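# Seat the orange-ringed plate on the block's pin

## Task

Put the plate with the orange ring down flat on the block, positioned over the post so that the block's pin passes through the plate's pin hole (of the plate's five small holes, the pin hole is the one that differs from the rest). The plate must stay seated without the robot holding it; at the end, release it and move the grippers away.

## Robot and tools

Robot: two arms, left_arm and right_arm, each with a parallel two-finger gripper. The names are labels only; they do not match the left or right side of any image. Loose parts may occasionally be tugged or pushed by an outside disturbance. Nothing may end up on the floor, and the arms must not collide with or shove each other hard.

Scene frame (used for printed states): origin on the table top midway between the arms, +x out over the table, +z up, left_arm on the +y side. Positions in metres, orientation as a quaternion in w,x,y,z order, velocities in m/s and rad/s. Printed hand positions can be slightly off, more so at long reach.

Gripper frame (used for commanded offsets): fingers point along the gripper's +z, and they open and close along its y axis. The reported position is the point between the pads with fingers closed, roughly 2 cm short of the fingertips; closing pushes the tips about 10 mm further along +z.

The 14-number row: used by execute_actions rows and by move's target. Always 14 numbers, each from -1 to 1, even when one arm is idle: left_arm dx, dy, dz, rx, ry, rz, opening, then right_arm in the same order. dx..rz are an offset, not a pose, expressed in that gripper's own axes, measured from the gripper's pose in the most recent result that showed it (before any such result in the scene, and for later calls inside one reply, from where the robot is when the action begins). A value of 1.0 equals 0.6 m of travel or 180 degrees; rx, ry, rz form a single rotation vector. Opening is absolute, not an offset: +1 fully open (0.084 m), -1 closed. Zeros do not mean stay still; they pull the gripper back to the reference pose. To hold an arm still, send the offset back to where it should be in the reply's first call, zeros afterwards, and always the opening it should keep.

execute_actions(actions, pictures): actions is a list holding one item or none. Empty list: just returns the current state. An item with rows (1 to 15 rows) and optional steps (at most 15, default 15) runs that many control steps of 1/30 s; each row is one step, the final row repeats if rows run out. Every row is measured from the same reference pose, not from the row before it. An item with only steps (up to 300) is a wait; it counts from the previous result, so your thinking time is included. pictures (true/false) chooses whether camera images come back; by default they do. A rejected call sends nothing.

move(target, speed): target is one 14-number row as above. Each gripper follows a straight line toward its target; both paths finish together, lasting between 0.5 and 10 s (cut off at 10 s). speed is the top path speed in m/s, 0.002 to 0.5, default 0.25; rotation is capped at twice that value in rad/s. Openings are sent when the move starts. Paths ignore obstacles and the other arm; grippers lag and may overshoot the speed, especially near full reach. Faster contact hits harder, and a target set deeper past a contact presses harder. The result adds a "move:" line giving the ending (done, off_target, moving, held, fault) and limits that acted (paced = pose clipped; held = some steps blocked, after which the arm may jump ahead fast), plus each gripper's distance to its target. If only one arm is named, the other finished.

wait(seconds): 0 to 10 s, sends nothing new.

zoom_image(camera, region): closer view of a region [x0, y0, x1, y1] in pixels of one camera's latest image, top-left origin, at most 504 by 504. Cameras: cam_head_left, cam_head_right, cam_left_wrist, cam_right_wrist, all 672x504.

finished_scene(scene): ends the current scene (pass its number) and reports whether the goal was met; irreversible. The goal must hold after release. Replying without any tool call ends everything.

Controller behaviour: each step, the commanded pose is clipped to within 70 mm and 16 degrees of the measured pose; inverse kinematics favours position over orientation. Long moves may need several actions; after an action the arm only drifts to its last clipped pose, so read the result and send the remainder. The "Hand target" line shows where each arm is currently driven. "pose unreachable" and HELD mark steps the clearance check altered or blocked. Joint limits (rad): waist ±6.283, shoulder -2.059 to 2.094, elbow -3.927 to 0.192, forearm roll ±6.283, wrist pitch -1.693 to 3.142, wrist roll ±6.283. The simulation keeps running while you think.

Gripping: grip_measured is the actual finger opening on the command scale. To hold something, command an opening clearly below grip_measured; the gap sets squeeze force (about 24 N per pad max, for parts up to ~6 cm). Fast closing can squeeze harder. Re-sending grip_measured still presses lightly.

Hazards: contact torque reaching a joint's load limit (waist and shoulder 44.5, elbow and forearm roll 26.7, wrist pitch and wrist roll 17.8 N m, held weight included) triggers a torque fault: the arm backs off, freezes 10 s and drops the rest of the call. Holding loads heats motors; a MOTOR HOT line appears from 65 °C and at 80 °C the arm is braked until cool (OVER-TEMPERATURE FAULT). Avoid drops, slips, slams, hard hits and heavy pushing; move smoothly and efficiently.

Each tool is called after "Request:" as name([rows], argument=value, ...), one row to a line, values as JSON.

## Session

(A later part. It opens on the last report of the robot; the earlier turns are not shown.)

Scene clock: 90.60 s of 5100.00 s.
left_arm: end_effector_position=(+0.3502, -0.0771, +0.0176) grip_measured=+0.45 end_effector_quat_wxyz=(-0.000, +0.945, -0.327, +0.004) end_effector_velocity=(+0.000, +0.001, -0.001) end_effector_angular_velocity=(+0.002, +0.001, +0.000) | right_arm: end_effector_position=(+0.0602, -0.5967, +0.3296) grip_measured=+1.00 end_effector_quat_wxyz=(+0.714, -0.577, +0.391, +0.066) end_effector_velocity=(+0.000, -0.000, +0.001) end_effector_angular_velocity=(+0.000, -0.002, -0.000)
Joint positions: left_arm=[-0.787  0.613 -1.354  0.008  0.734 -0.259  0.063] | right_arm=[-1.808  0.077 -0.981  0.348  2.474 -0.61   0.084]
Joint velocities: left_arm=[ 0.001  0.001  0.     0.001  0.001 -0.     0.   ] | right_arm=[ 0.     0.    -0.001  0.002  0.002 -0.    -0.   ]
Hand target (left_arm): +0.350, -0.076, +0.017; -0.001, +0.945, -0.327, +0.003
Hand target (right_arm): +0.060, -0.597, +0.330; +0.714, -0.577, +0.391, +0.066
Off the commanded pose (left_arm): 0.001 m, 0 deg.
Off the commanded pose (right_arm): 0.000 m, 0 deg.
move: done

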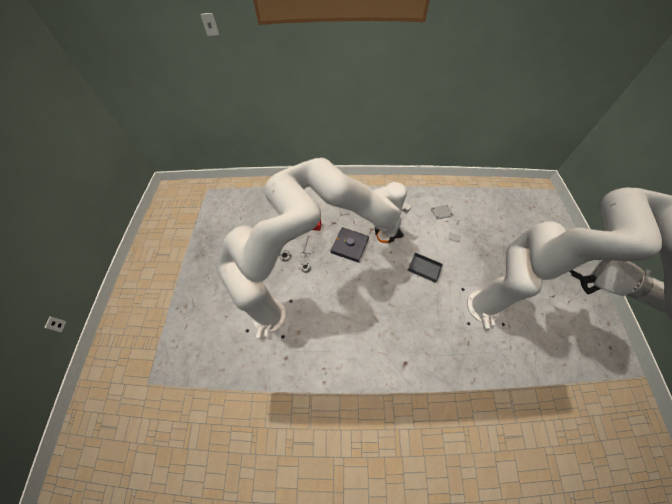

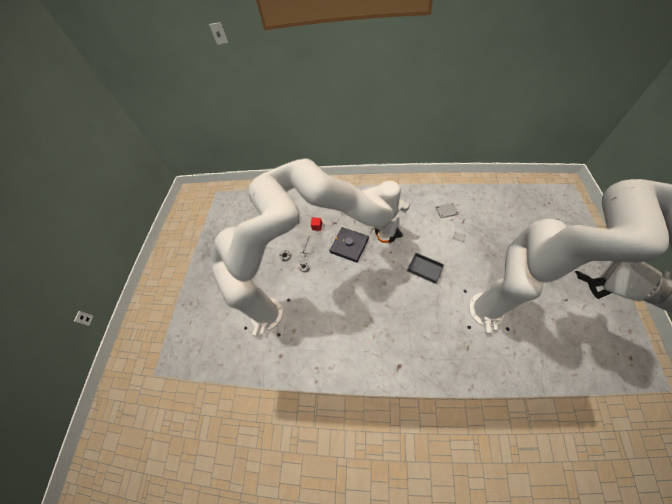

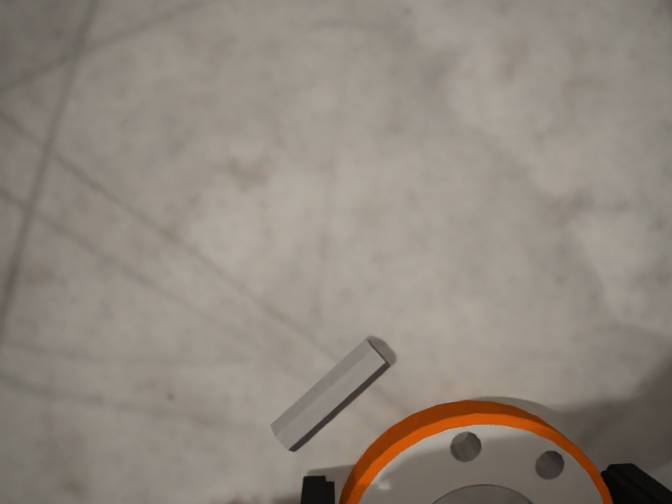

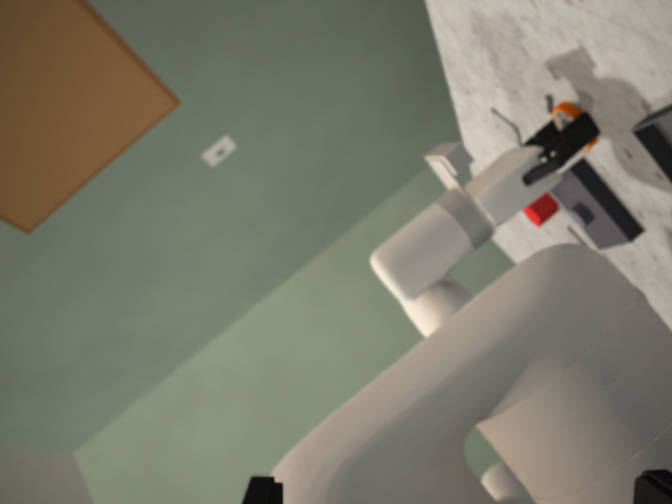

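Request:
move(target=[0,0,-0.1,0,0,0,-0.4, 0,0,0,0,0,0,1], speed=0.15)

Request:
move(target=[-0.216,-0.1473,-0.12,0,0,-0.7944,-0.4, 0,0,0,0,0,0,1], speed=0.4)

Scene clock: 101.60 s of 5100.00 s.
left_arm: end_effector_position=(+0.3493, -0.0764, +0.0764) grip_measured=+0.45 end_effector_quat_wxyz=(-0.001, +0.945, -0.327, +0.003) end_effector_velocity=(+0.001, -0.003, +0.008) end_effector_angular_velocity=(-0.009, -0.006, -0.002) | right_arm: end_effector_position=(+0.0602, -0.5967, +0.3296) grip_measured=+1.00 end_effector_quat_wxyz=(+0.714, -0.577, +0.391, +0.066) end_effector_velocity=(-0.000, -0.000, -0.000) end_effector_angular_velocity=(-0.002, +0.001, -0.001)
Joint positions: left_arm=[-0.788  0.504 -1.37   0.007  0.861 -0.259  0.063] | right_arm=[-1.808  0.077 -0.981  0.348  2.474 -0.61   0.084]
Joint velocities: left_arm=[-0.001 -0.009 -0.007 -0.     0.006  0.    -0.   ] | right_arm=[-0.001 -0.    -0.001  0.    -0.001 -0.    -0.   ]
Hand target (left_arm): +0.350, -0.077, +0.078; -0.000, +0.945, -0.327, +0.004
Hand target (right_arm): +0.060, -0.597, +0.330; +0.714, -0.577, +0.391, +0.066
Off the commanded pose (left_arm): 0.001 m, 0 deg.
Off the commanded pose (right_arm): 0.000 m, 0 deg.
After step 90, 7.17 s passed at rest.
move: done

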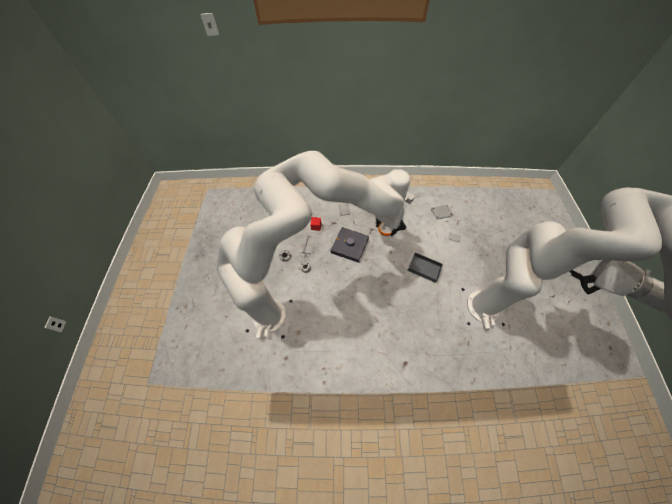

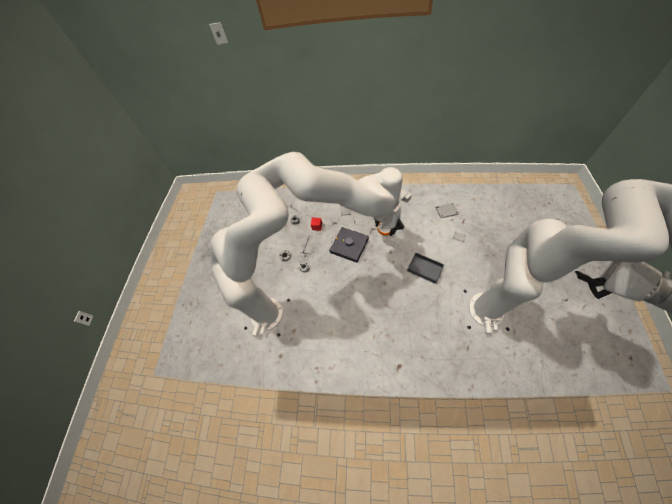

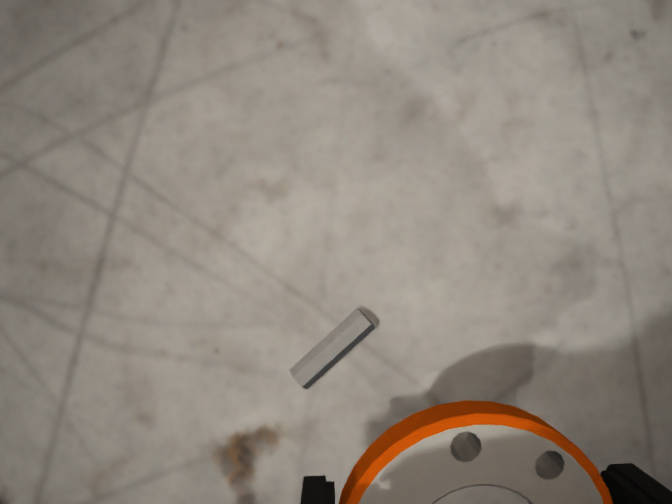

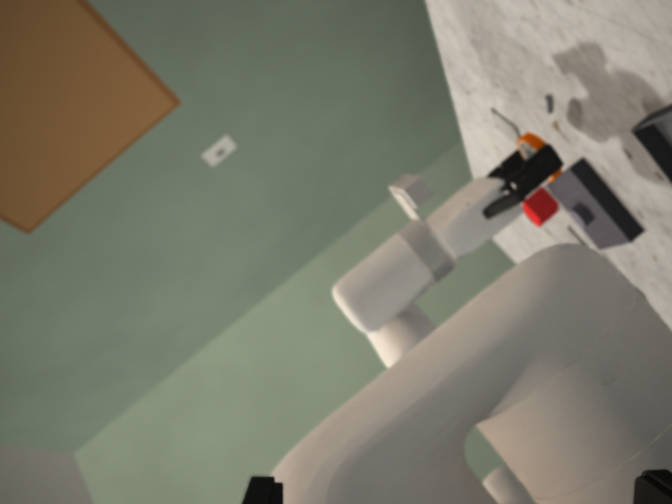

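Scene clock: 105.27 s of 5100.00 s.
left_arm: end_effector_position=(+0.3011, +0.0731, +0.1476) grip_measured=+0.45 end_effector_quat_wxyz=(+0.003, +0.611, +0.792, +0.002) end_effector_velocity=(+0.000, +0.001, +0.001) end_effector_angular_velocity=(+0.000, -0.002, +0.009) | right_arm: end_effector_position=(+0.0602, -0.5967, +0.3296) grip_measured=+1.00 end_effector_quat_wxyz=(+0.714, -0.577, +0.391, +0.066) end_effector_velocity=(+0.000, -0.000, -0.000) end_effector_angular_velocity=(-0.000, -0.001, -0.001)
Joint positions: left_arm=[-0.666 -0.063 -0.826  0.005  0.884 -2.63   0.063] | right_arm=[-1.808  0.077 -0.981  0.348  2.474 -0.61   0.084]
Joint velocities: left_arm=[ 0.001 -0.003  0.001  0.002  0.    -0.009  0.   ] | right_arm=[-0.     0.     0.     0.001 -0.     0.     0.   ]
Hand target (left_arm): +0.301, +0.073, +0.148; +0.003, +0.610, +0.792, +0.002
Hand target (right_arm): +0.060, -0.597, +0.330; +0.714, -0.577, +0.391, +0.066
Off the commanded pose (left_arm): 0.001 m, 0 deg.
Off the commanded pose (right_arm): 0.000 m, 0 deg.
move: done

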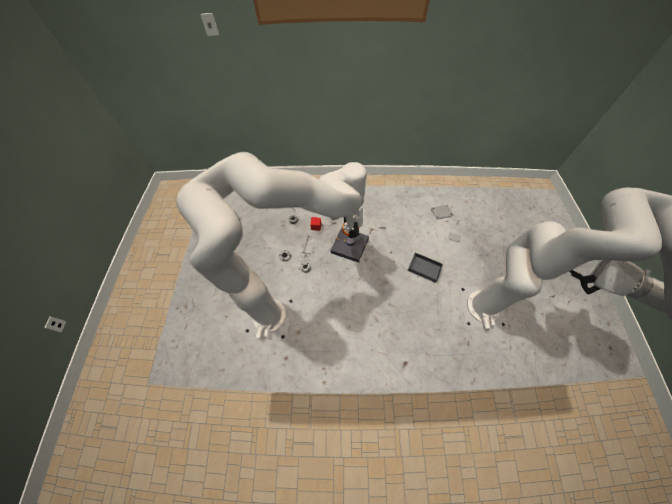

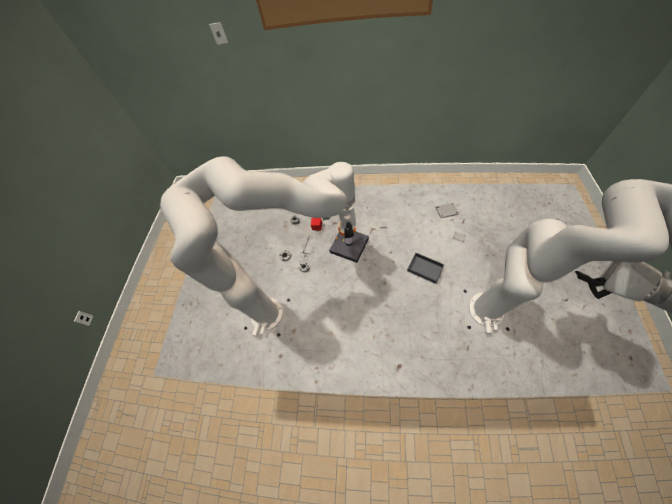

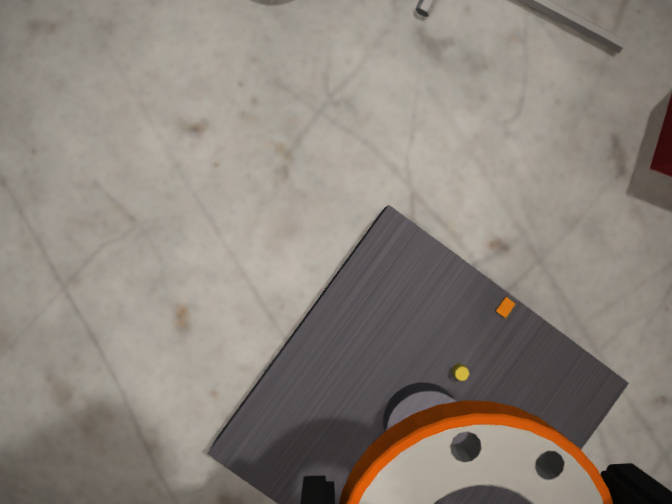

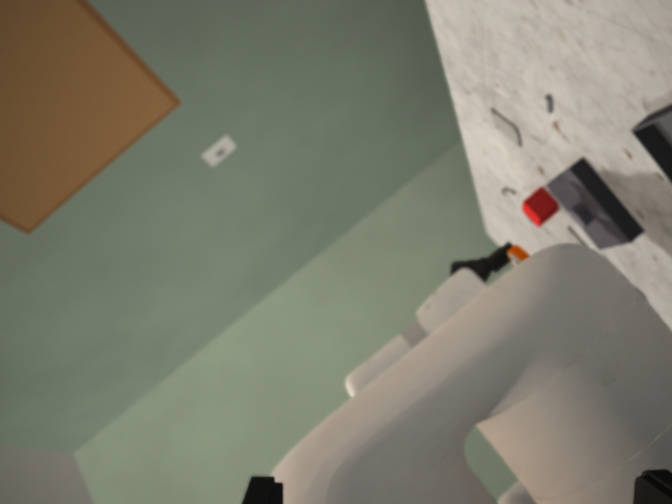

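Request:
move(target=[0,0.0025,0.1,0,0,0,-0.4, 0,0,0,0,0,0,1], speed=0.15)

Request:
zoom_image(camera="cam_left_wrist", region=[380, 304, 646, 504])

Scene clock: 110.00 s of 5100.00 s.
left_arm: end_effector_position=(+0.3032, +0.0732, +0.0882) grip_measured=+0.45 end_effector_quat_wxyz=(+0.003, +0.611, +0.792, +0.002) end_effector_velocity=(-0.001, +0.001, -0.004) end_effector_angular_velocity=(+0.003, +0.004, +0.002) | right_arm: end_effector_position=(+0.0602, -0.5967, +0.3296) grip_measured=+1.00 end_effector_quat_wxyz=(+0.714, -0.577, +0.391, +0.066) end_effector_velocity=(-0.000, +0.000, -0.000) end_effector_angular_velocity=(-0.000, +0.001, +0.000)
Joint positions: left_arm=[-0.662  0.055 -0.766  0.007  0.705 -2.628  0.063] | right_arm=[-1.808  0.077 -0.981  0.348  2.474 -0.61   0.084]
Joint velocities: left_arm=[ 0.     0.008  0.003 -0.001 -0.006 -0.    -0.   ] | right_arm=[ 0.    -0.     0.    -0.001 -0.001  0.     0.   ]
Hand target (left_arm): +0.303, +0.073, +0.088; +0.003, +0.611, +0.792, +0.002
Hand target (right_arm): +0.060, -0.597, +0.330; +0.714, -0.577, +0.391, +0.066
Off the commanded pose (left_arm): 0.001 m, 0 deg.
Off the commanded pose (right_arm): 0.000 m, 0 deg.
After step 90, 0.87 s passed at rest.
move: done

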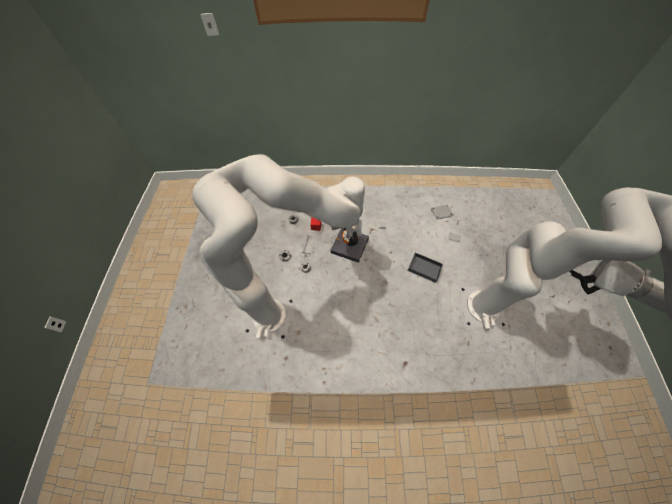

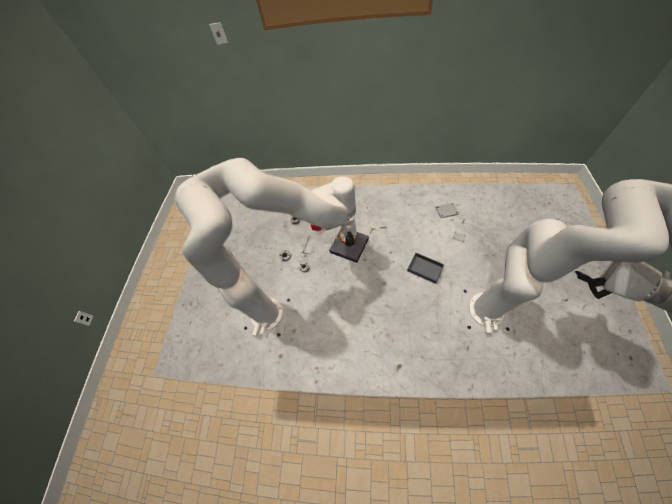

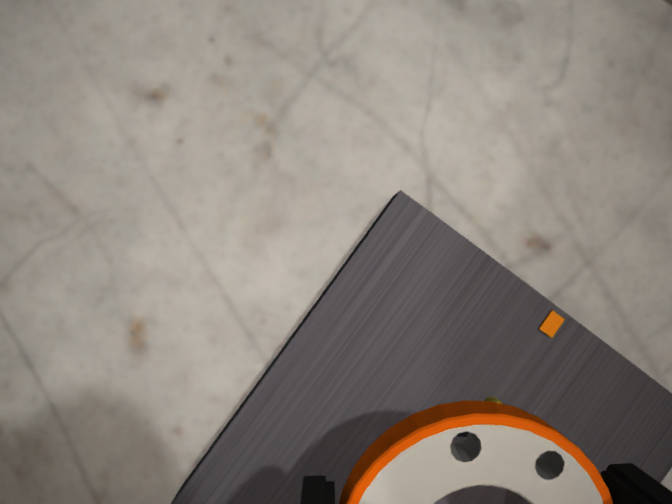

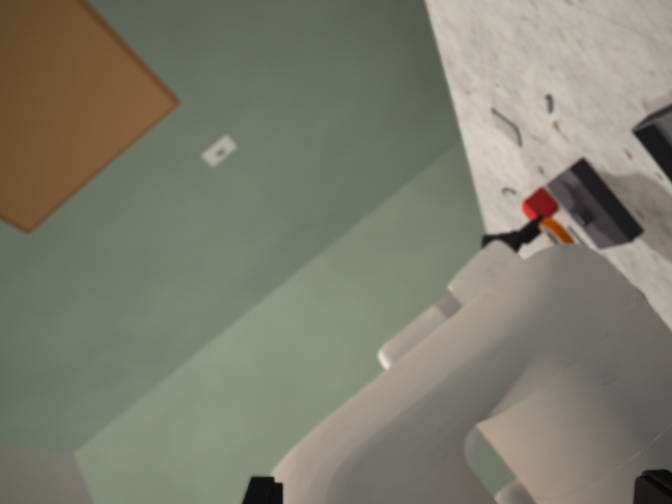

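Region (380, 304, 646, 504) of cam_left_wrist's 672x504 image, scaled by 1.895, with more detail than that image has; it fills the top 379 rows of this view, and the rest is white.

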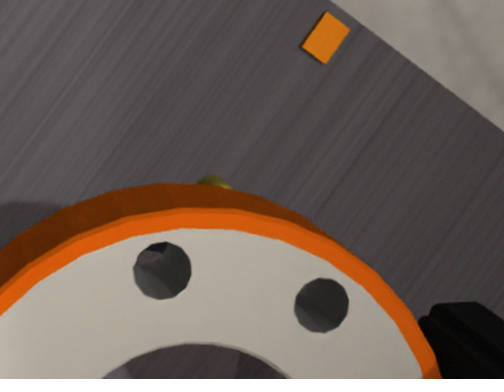

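Request:
move(target=[0,0,0.045,0,0,0,-0.4, 0,0,0,0,0,0,1], speed=0.06)

Request:
zoom_image(camera="cam_left_wrist", region=[380, 304, 646, 504])

Scene clock: 113.90 s of 5100.00 s.
left_arm: end_effector_position=(+0.3035, +0.0731, +0.0616) grip_measured=+0.45 end_effector_quat_wxyz=(+0.004, +0.611, +0.792, +0.002) end_effector_velocity=(+0.000, -0.001, -0.001) end_effector_angular_velocity=(-0.002, -0.002, -0.001) | right_arm: end_effector_position=(+0.0602, -0.5967, +0.3296) grip_measured=+1.00 end_effector_quat_wxyz=(+0.714, -0.577, +0.391, +0.066) end_effector_velocity=(+0.000, -0.000, -0.001) end_effector_angular_velocity=(-0.002, +0.001, -0.001)
Joint positions: left_arm=[-0.661  0.119 -0.751  0.007  0.625 -2.628  0.063] | right_arm=[-1.808  0.077 -0.981  0.348  2.474 -0.61   0.084]
Joint velocities: left_arm=[-0.     0.003  0.001  0.    -0.006  0.001  0.   ] | right_arm=[ 0.     0.     0.    -0.    -0.002  0.     0.   ]
Hand target (left_arm): +0.303, +0.073, +0.061; +0.003, +0.611, +0.792, +0.002
Hand target (right_arm): +0.060, -0.597, +0.330; +0.714, -0.577, +0.391, +0.066
Off the commanded pose (left_arm): 0.000 m, 0 deg.
Off the commanded pose (right_arm): 0.000 m, 0 deg.
After step 90, 0.10 s passed at rest.
move: done

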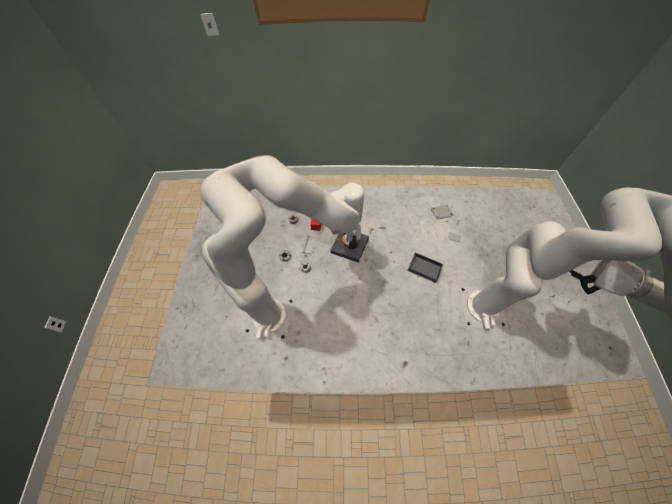

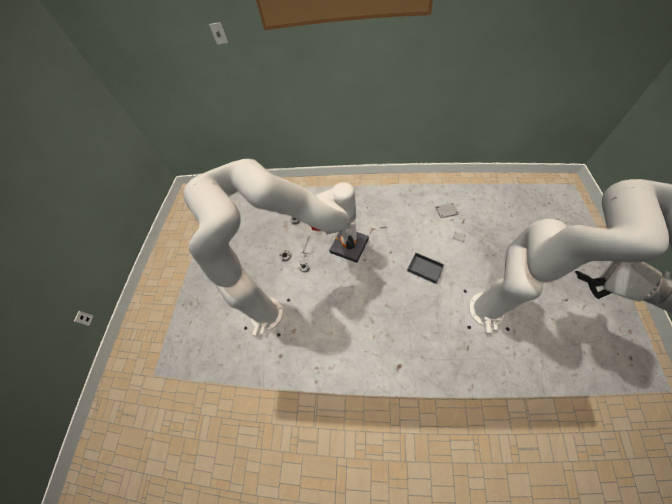

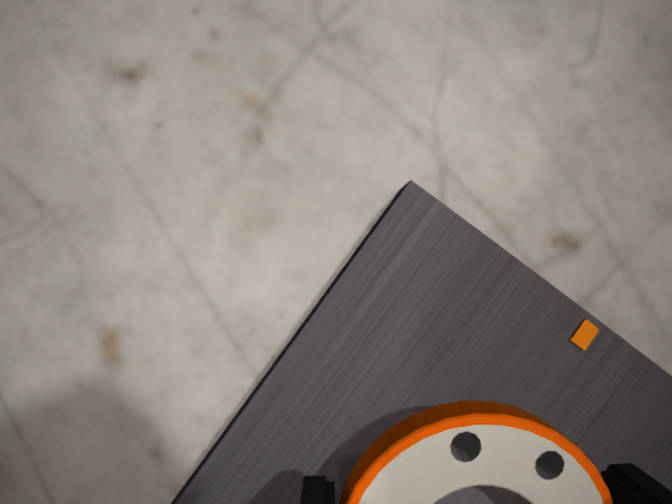

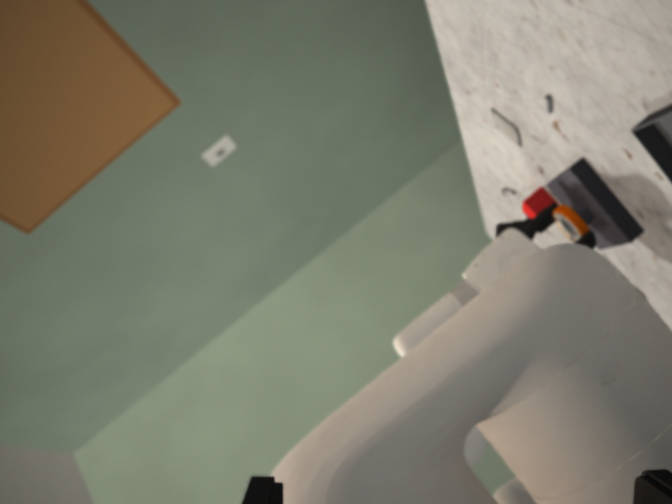

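Region (380, 304, 646, 504) of cam_left_wrist's 672x504 image, scaled by 1.895, with more detail than that image has; it fills the top 379 rows of this view, and the rest is white.

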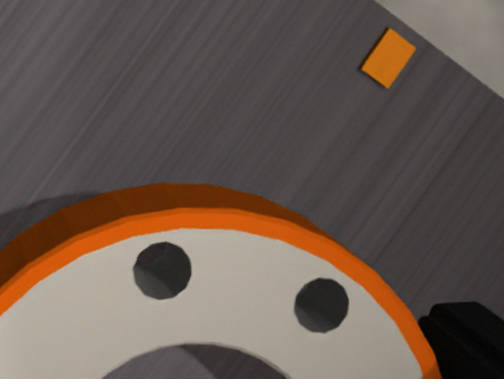

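Descend slowly onto the post.

Request:
move(target=[0,0,0.02,0,0,0,-0.4, 0,0,0,0,0,0,1], speed=0.02)

Request:
zoom_image(camera="cam_left_wrist", region=[380, 304, 646, 504])

Scene clock: 117.53 s of 5100.00 s.
left_arm: end_effector_position=(+0.3050, +0.0719, +0.0506) grip_measured=+0.46 end_effector_quat_wxyz=(+0.006, +0.611, +0.792, +0.001) end_effector_velocity=(-0.001, +0.000, -0.000) end_effector_angular_velocity=(+0.003, +0.002, -0.004) | right_arm: end_effector_position=(+0.0602, -0.5967, +0.3296) grip_measured=+1.00 end_effector_quat_wxyz=(+0.714, -0.577, +0.391, +0.066) end_effector_velocity=(-0.000, +0.000, +0.000) end_effector_angular_velocity=(+0.000, -0.001, -0.001)
Joint positions: left_arm=[-0.66   0.149 -0.748  0.008  0.587 -2.628  0.063] | right_arm=[-1.808  0.077 -0.981  0.348  2.474 -0.61   0.084]
Joint velocities: left_arm=[-0.002 -0.     0.001  0.001  0.003  0.001 -0.   ] | right_arm=[-0.001  0.     0.    -0.     0.    -0.001 -0.   ]
Hand target (left_arm): +0.304, +0.073, +0.050; +0.004, +0.611, +0.792, +0.002
Hand target (right_arm): +0.060, -0.597, +0.330; +0.714, -0.577, +0.391, +0.066
Off the commanded pose (left_arm): 0.002 m, 0 deg.
Off the commanded pose (right_arm): 0.000 m, 0 deg.
move: done

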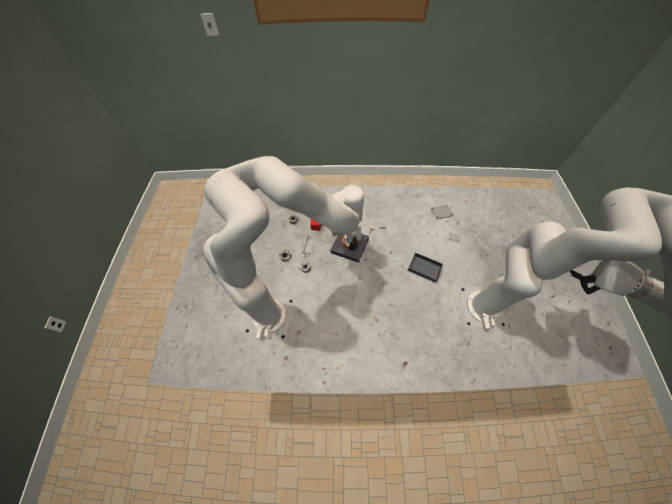

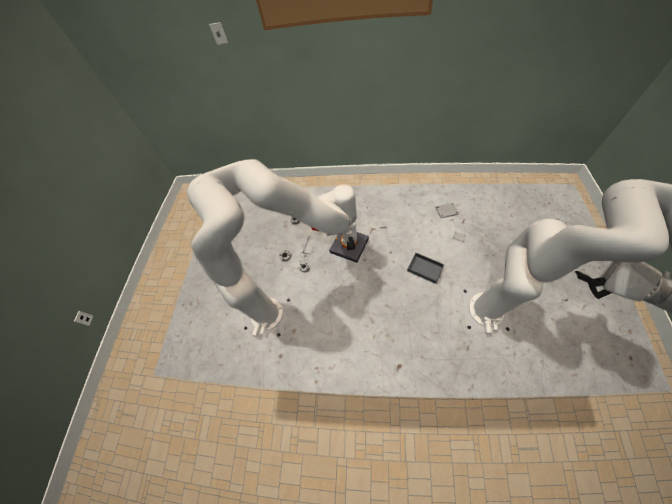

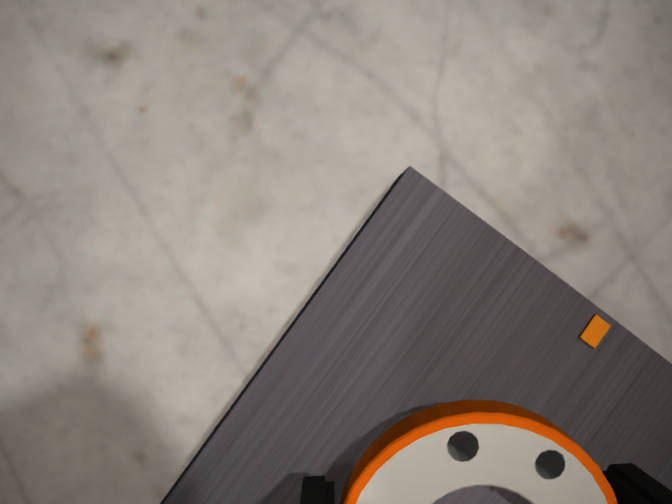

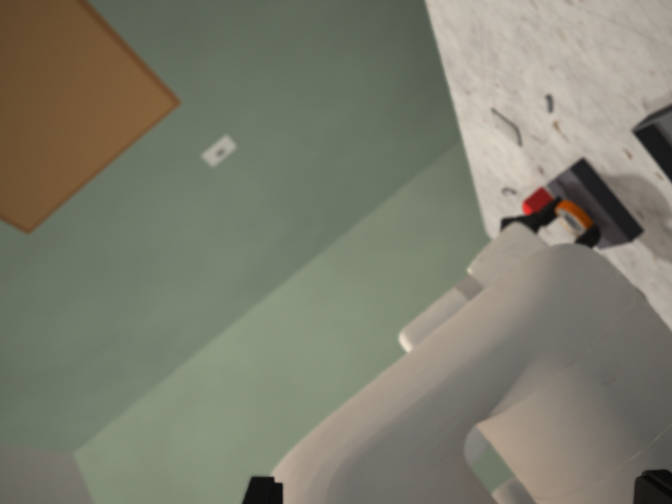

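Region (380, 304, 646, 504) of cam_left_wrist's 672x504 image, scaled by 1.895, with more detail than that image has; it fills the top 379 rows of this view, and the rest is white.

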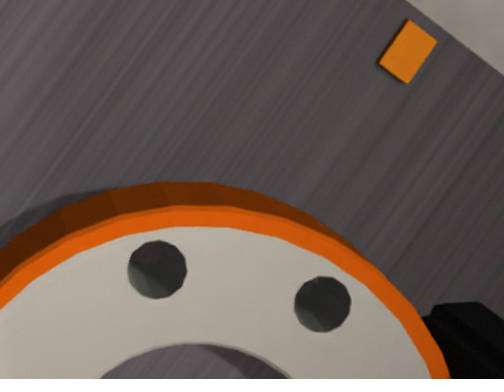

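Request:
move(target=[0,0,-0.02,0,0,0,-0.4, 0,0,0,0,0,0,1], speed=0.03)

Request:
zoom_image(camera="cam_head_left", region=[315, 215, 385, 267])

Request:
zoom_image(camera="cam_head_right", region=[315, 215, 385, 267])

Request:
zoom_image(camera="cam_right_wrist", region=[500, 150, 660, 270])

Scene clock: 122.50 s of 5100.00 s.
left_arm: end_effector_position=(+0.3046, +0.0723, +0.0621) grip_measured=+0.46 end_effector_quat_wxyz=(+0.005, +0.611, +0.792, +0.001) end_effector_velocity=(+0.002, -0.002, +0.002) end_effector_angular_velocity=(-0.004, -0.005, -0.003) | right_arm: end_effector_position=(+0.0602, -0.5967, +0.3296) grip_measured=+1.00 end_effector_quat_wxyz=(+0.714, -0.577, +0.391, +0.066) end_effector_velocity=(-0.000, -0.000, -0.000) end_effector_angular_velocity=(-0.001, +0.000, -0.003)
Joint positions: left_arm=[-0.661  0.119 -0.752  0.007  0.623 -2.628  0.063] | right_arm=[-1.808  0.077 -0.981  0.348  2.474 -0.61   0.084]
Joint velocities: left_arm=[-0.001 -0.002 -0.004  0.001 -0.001  0.001  0.   ] | right_arm=[-0.002  0.    -0.     0.001 -0.002  0.     0.   ]
Hand target (left_arm): +0.305, +0.072, +0.063; +0.006, +0.611, +0.792, +0.001
Hand target (right_arm): +0.060, -0.597, +0.330; +0.714, -0.577, +0.391, +0.066
Off the commanded pose (left_arm): 0.001 m, 0 deg.
Off the commanded pose (right_arm): 0.000 m, 0 deg.
After step 90, 1.13 s passed at rest.
move: done

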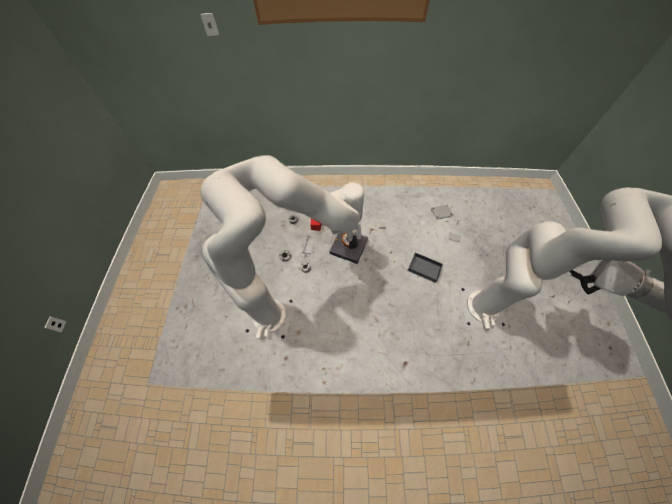

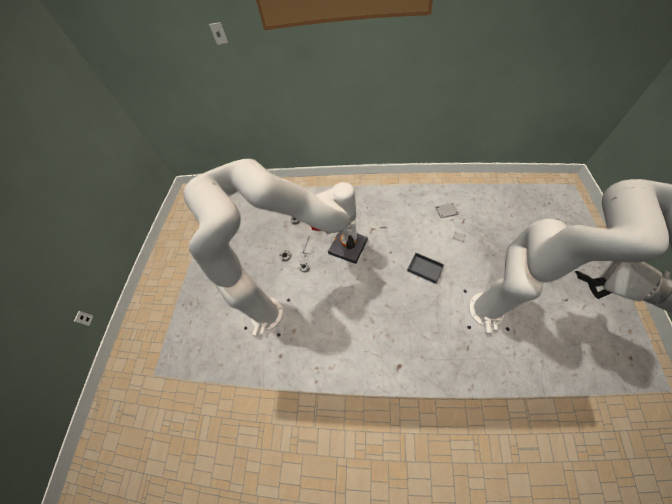

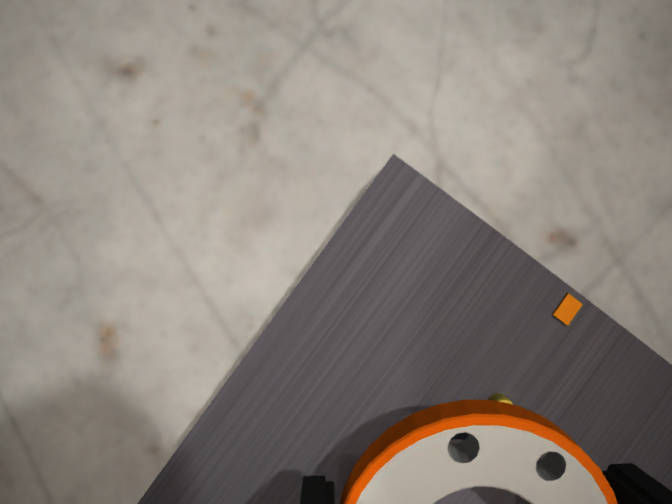

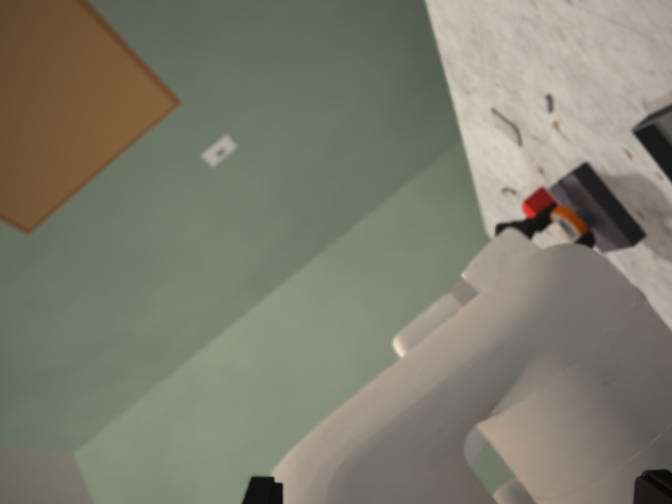

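Region (315, 215, 385, 267) of cam_head_left's 672x504 image, scaled by 7.200, with more detail than that image has; it fills the top 374 rows of this view, and the rest is white.

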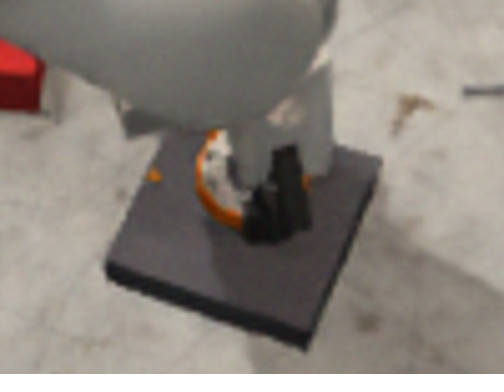

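Region (315, 215, 385, 267) of cam_head_right's 672x504 image, scaled by 7.200, with more detail than that image has; it fills the top 374 rows of this view, and the rest is white.

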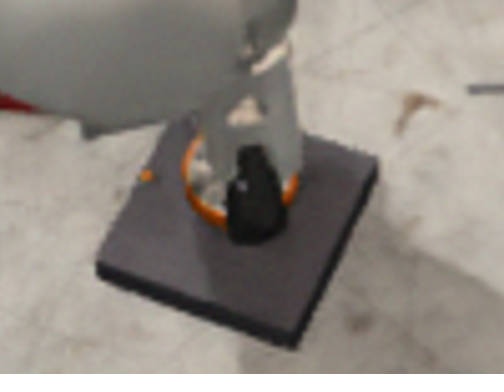

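Region (500, 150, 660, 270) of cam_right_wrist's 672x504 image, scaled by 3.150, with more detail than that image has; it fills the top 378 rows of this view, and the rest is white.

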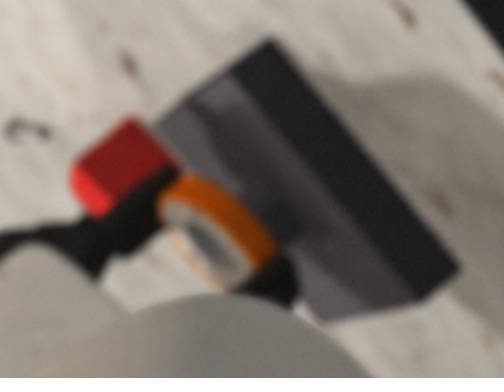

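Request:
zoom_image(camera="cam_left_wrist", region=[380, 304, 646, 504])

Region (380, 304, 646, 504) of cam_left_wrist's 672x504 image, scaled by 1.895, with more detail than that image has; it fills the top 379 rows of this view, and the rest is white.

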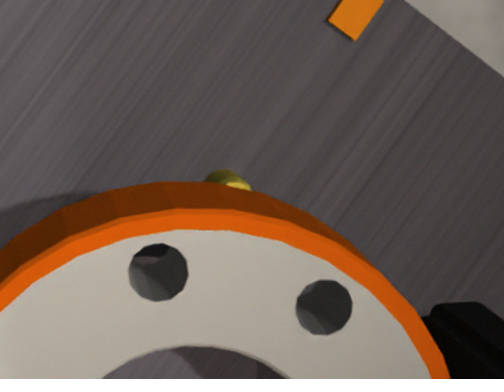

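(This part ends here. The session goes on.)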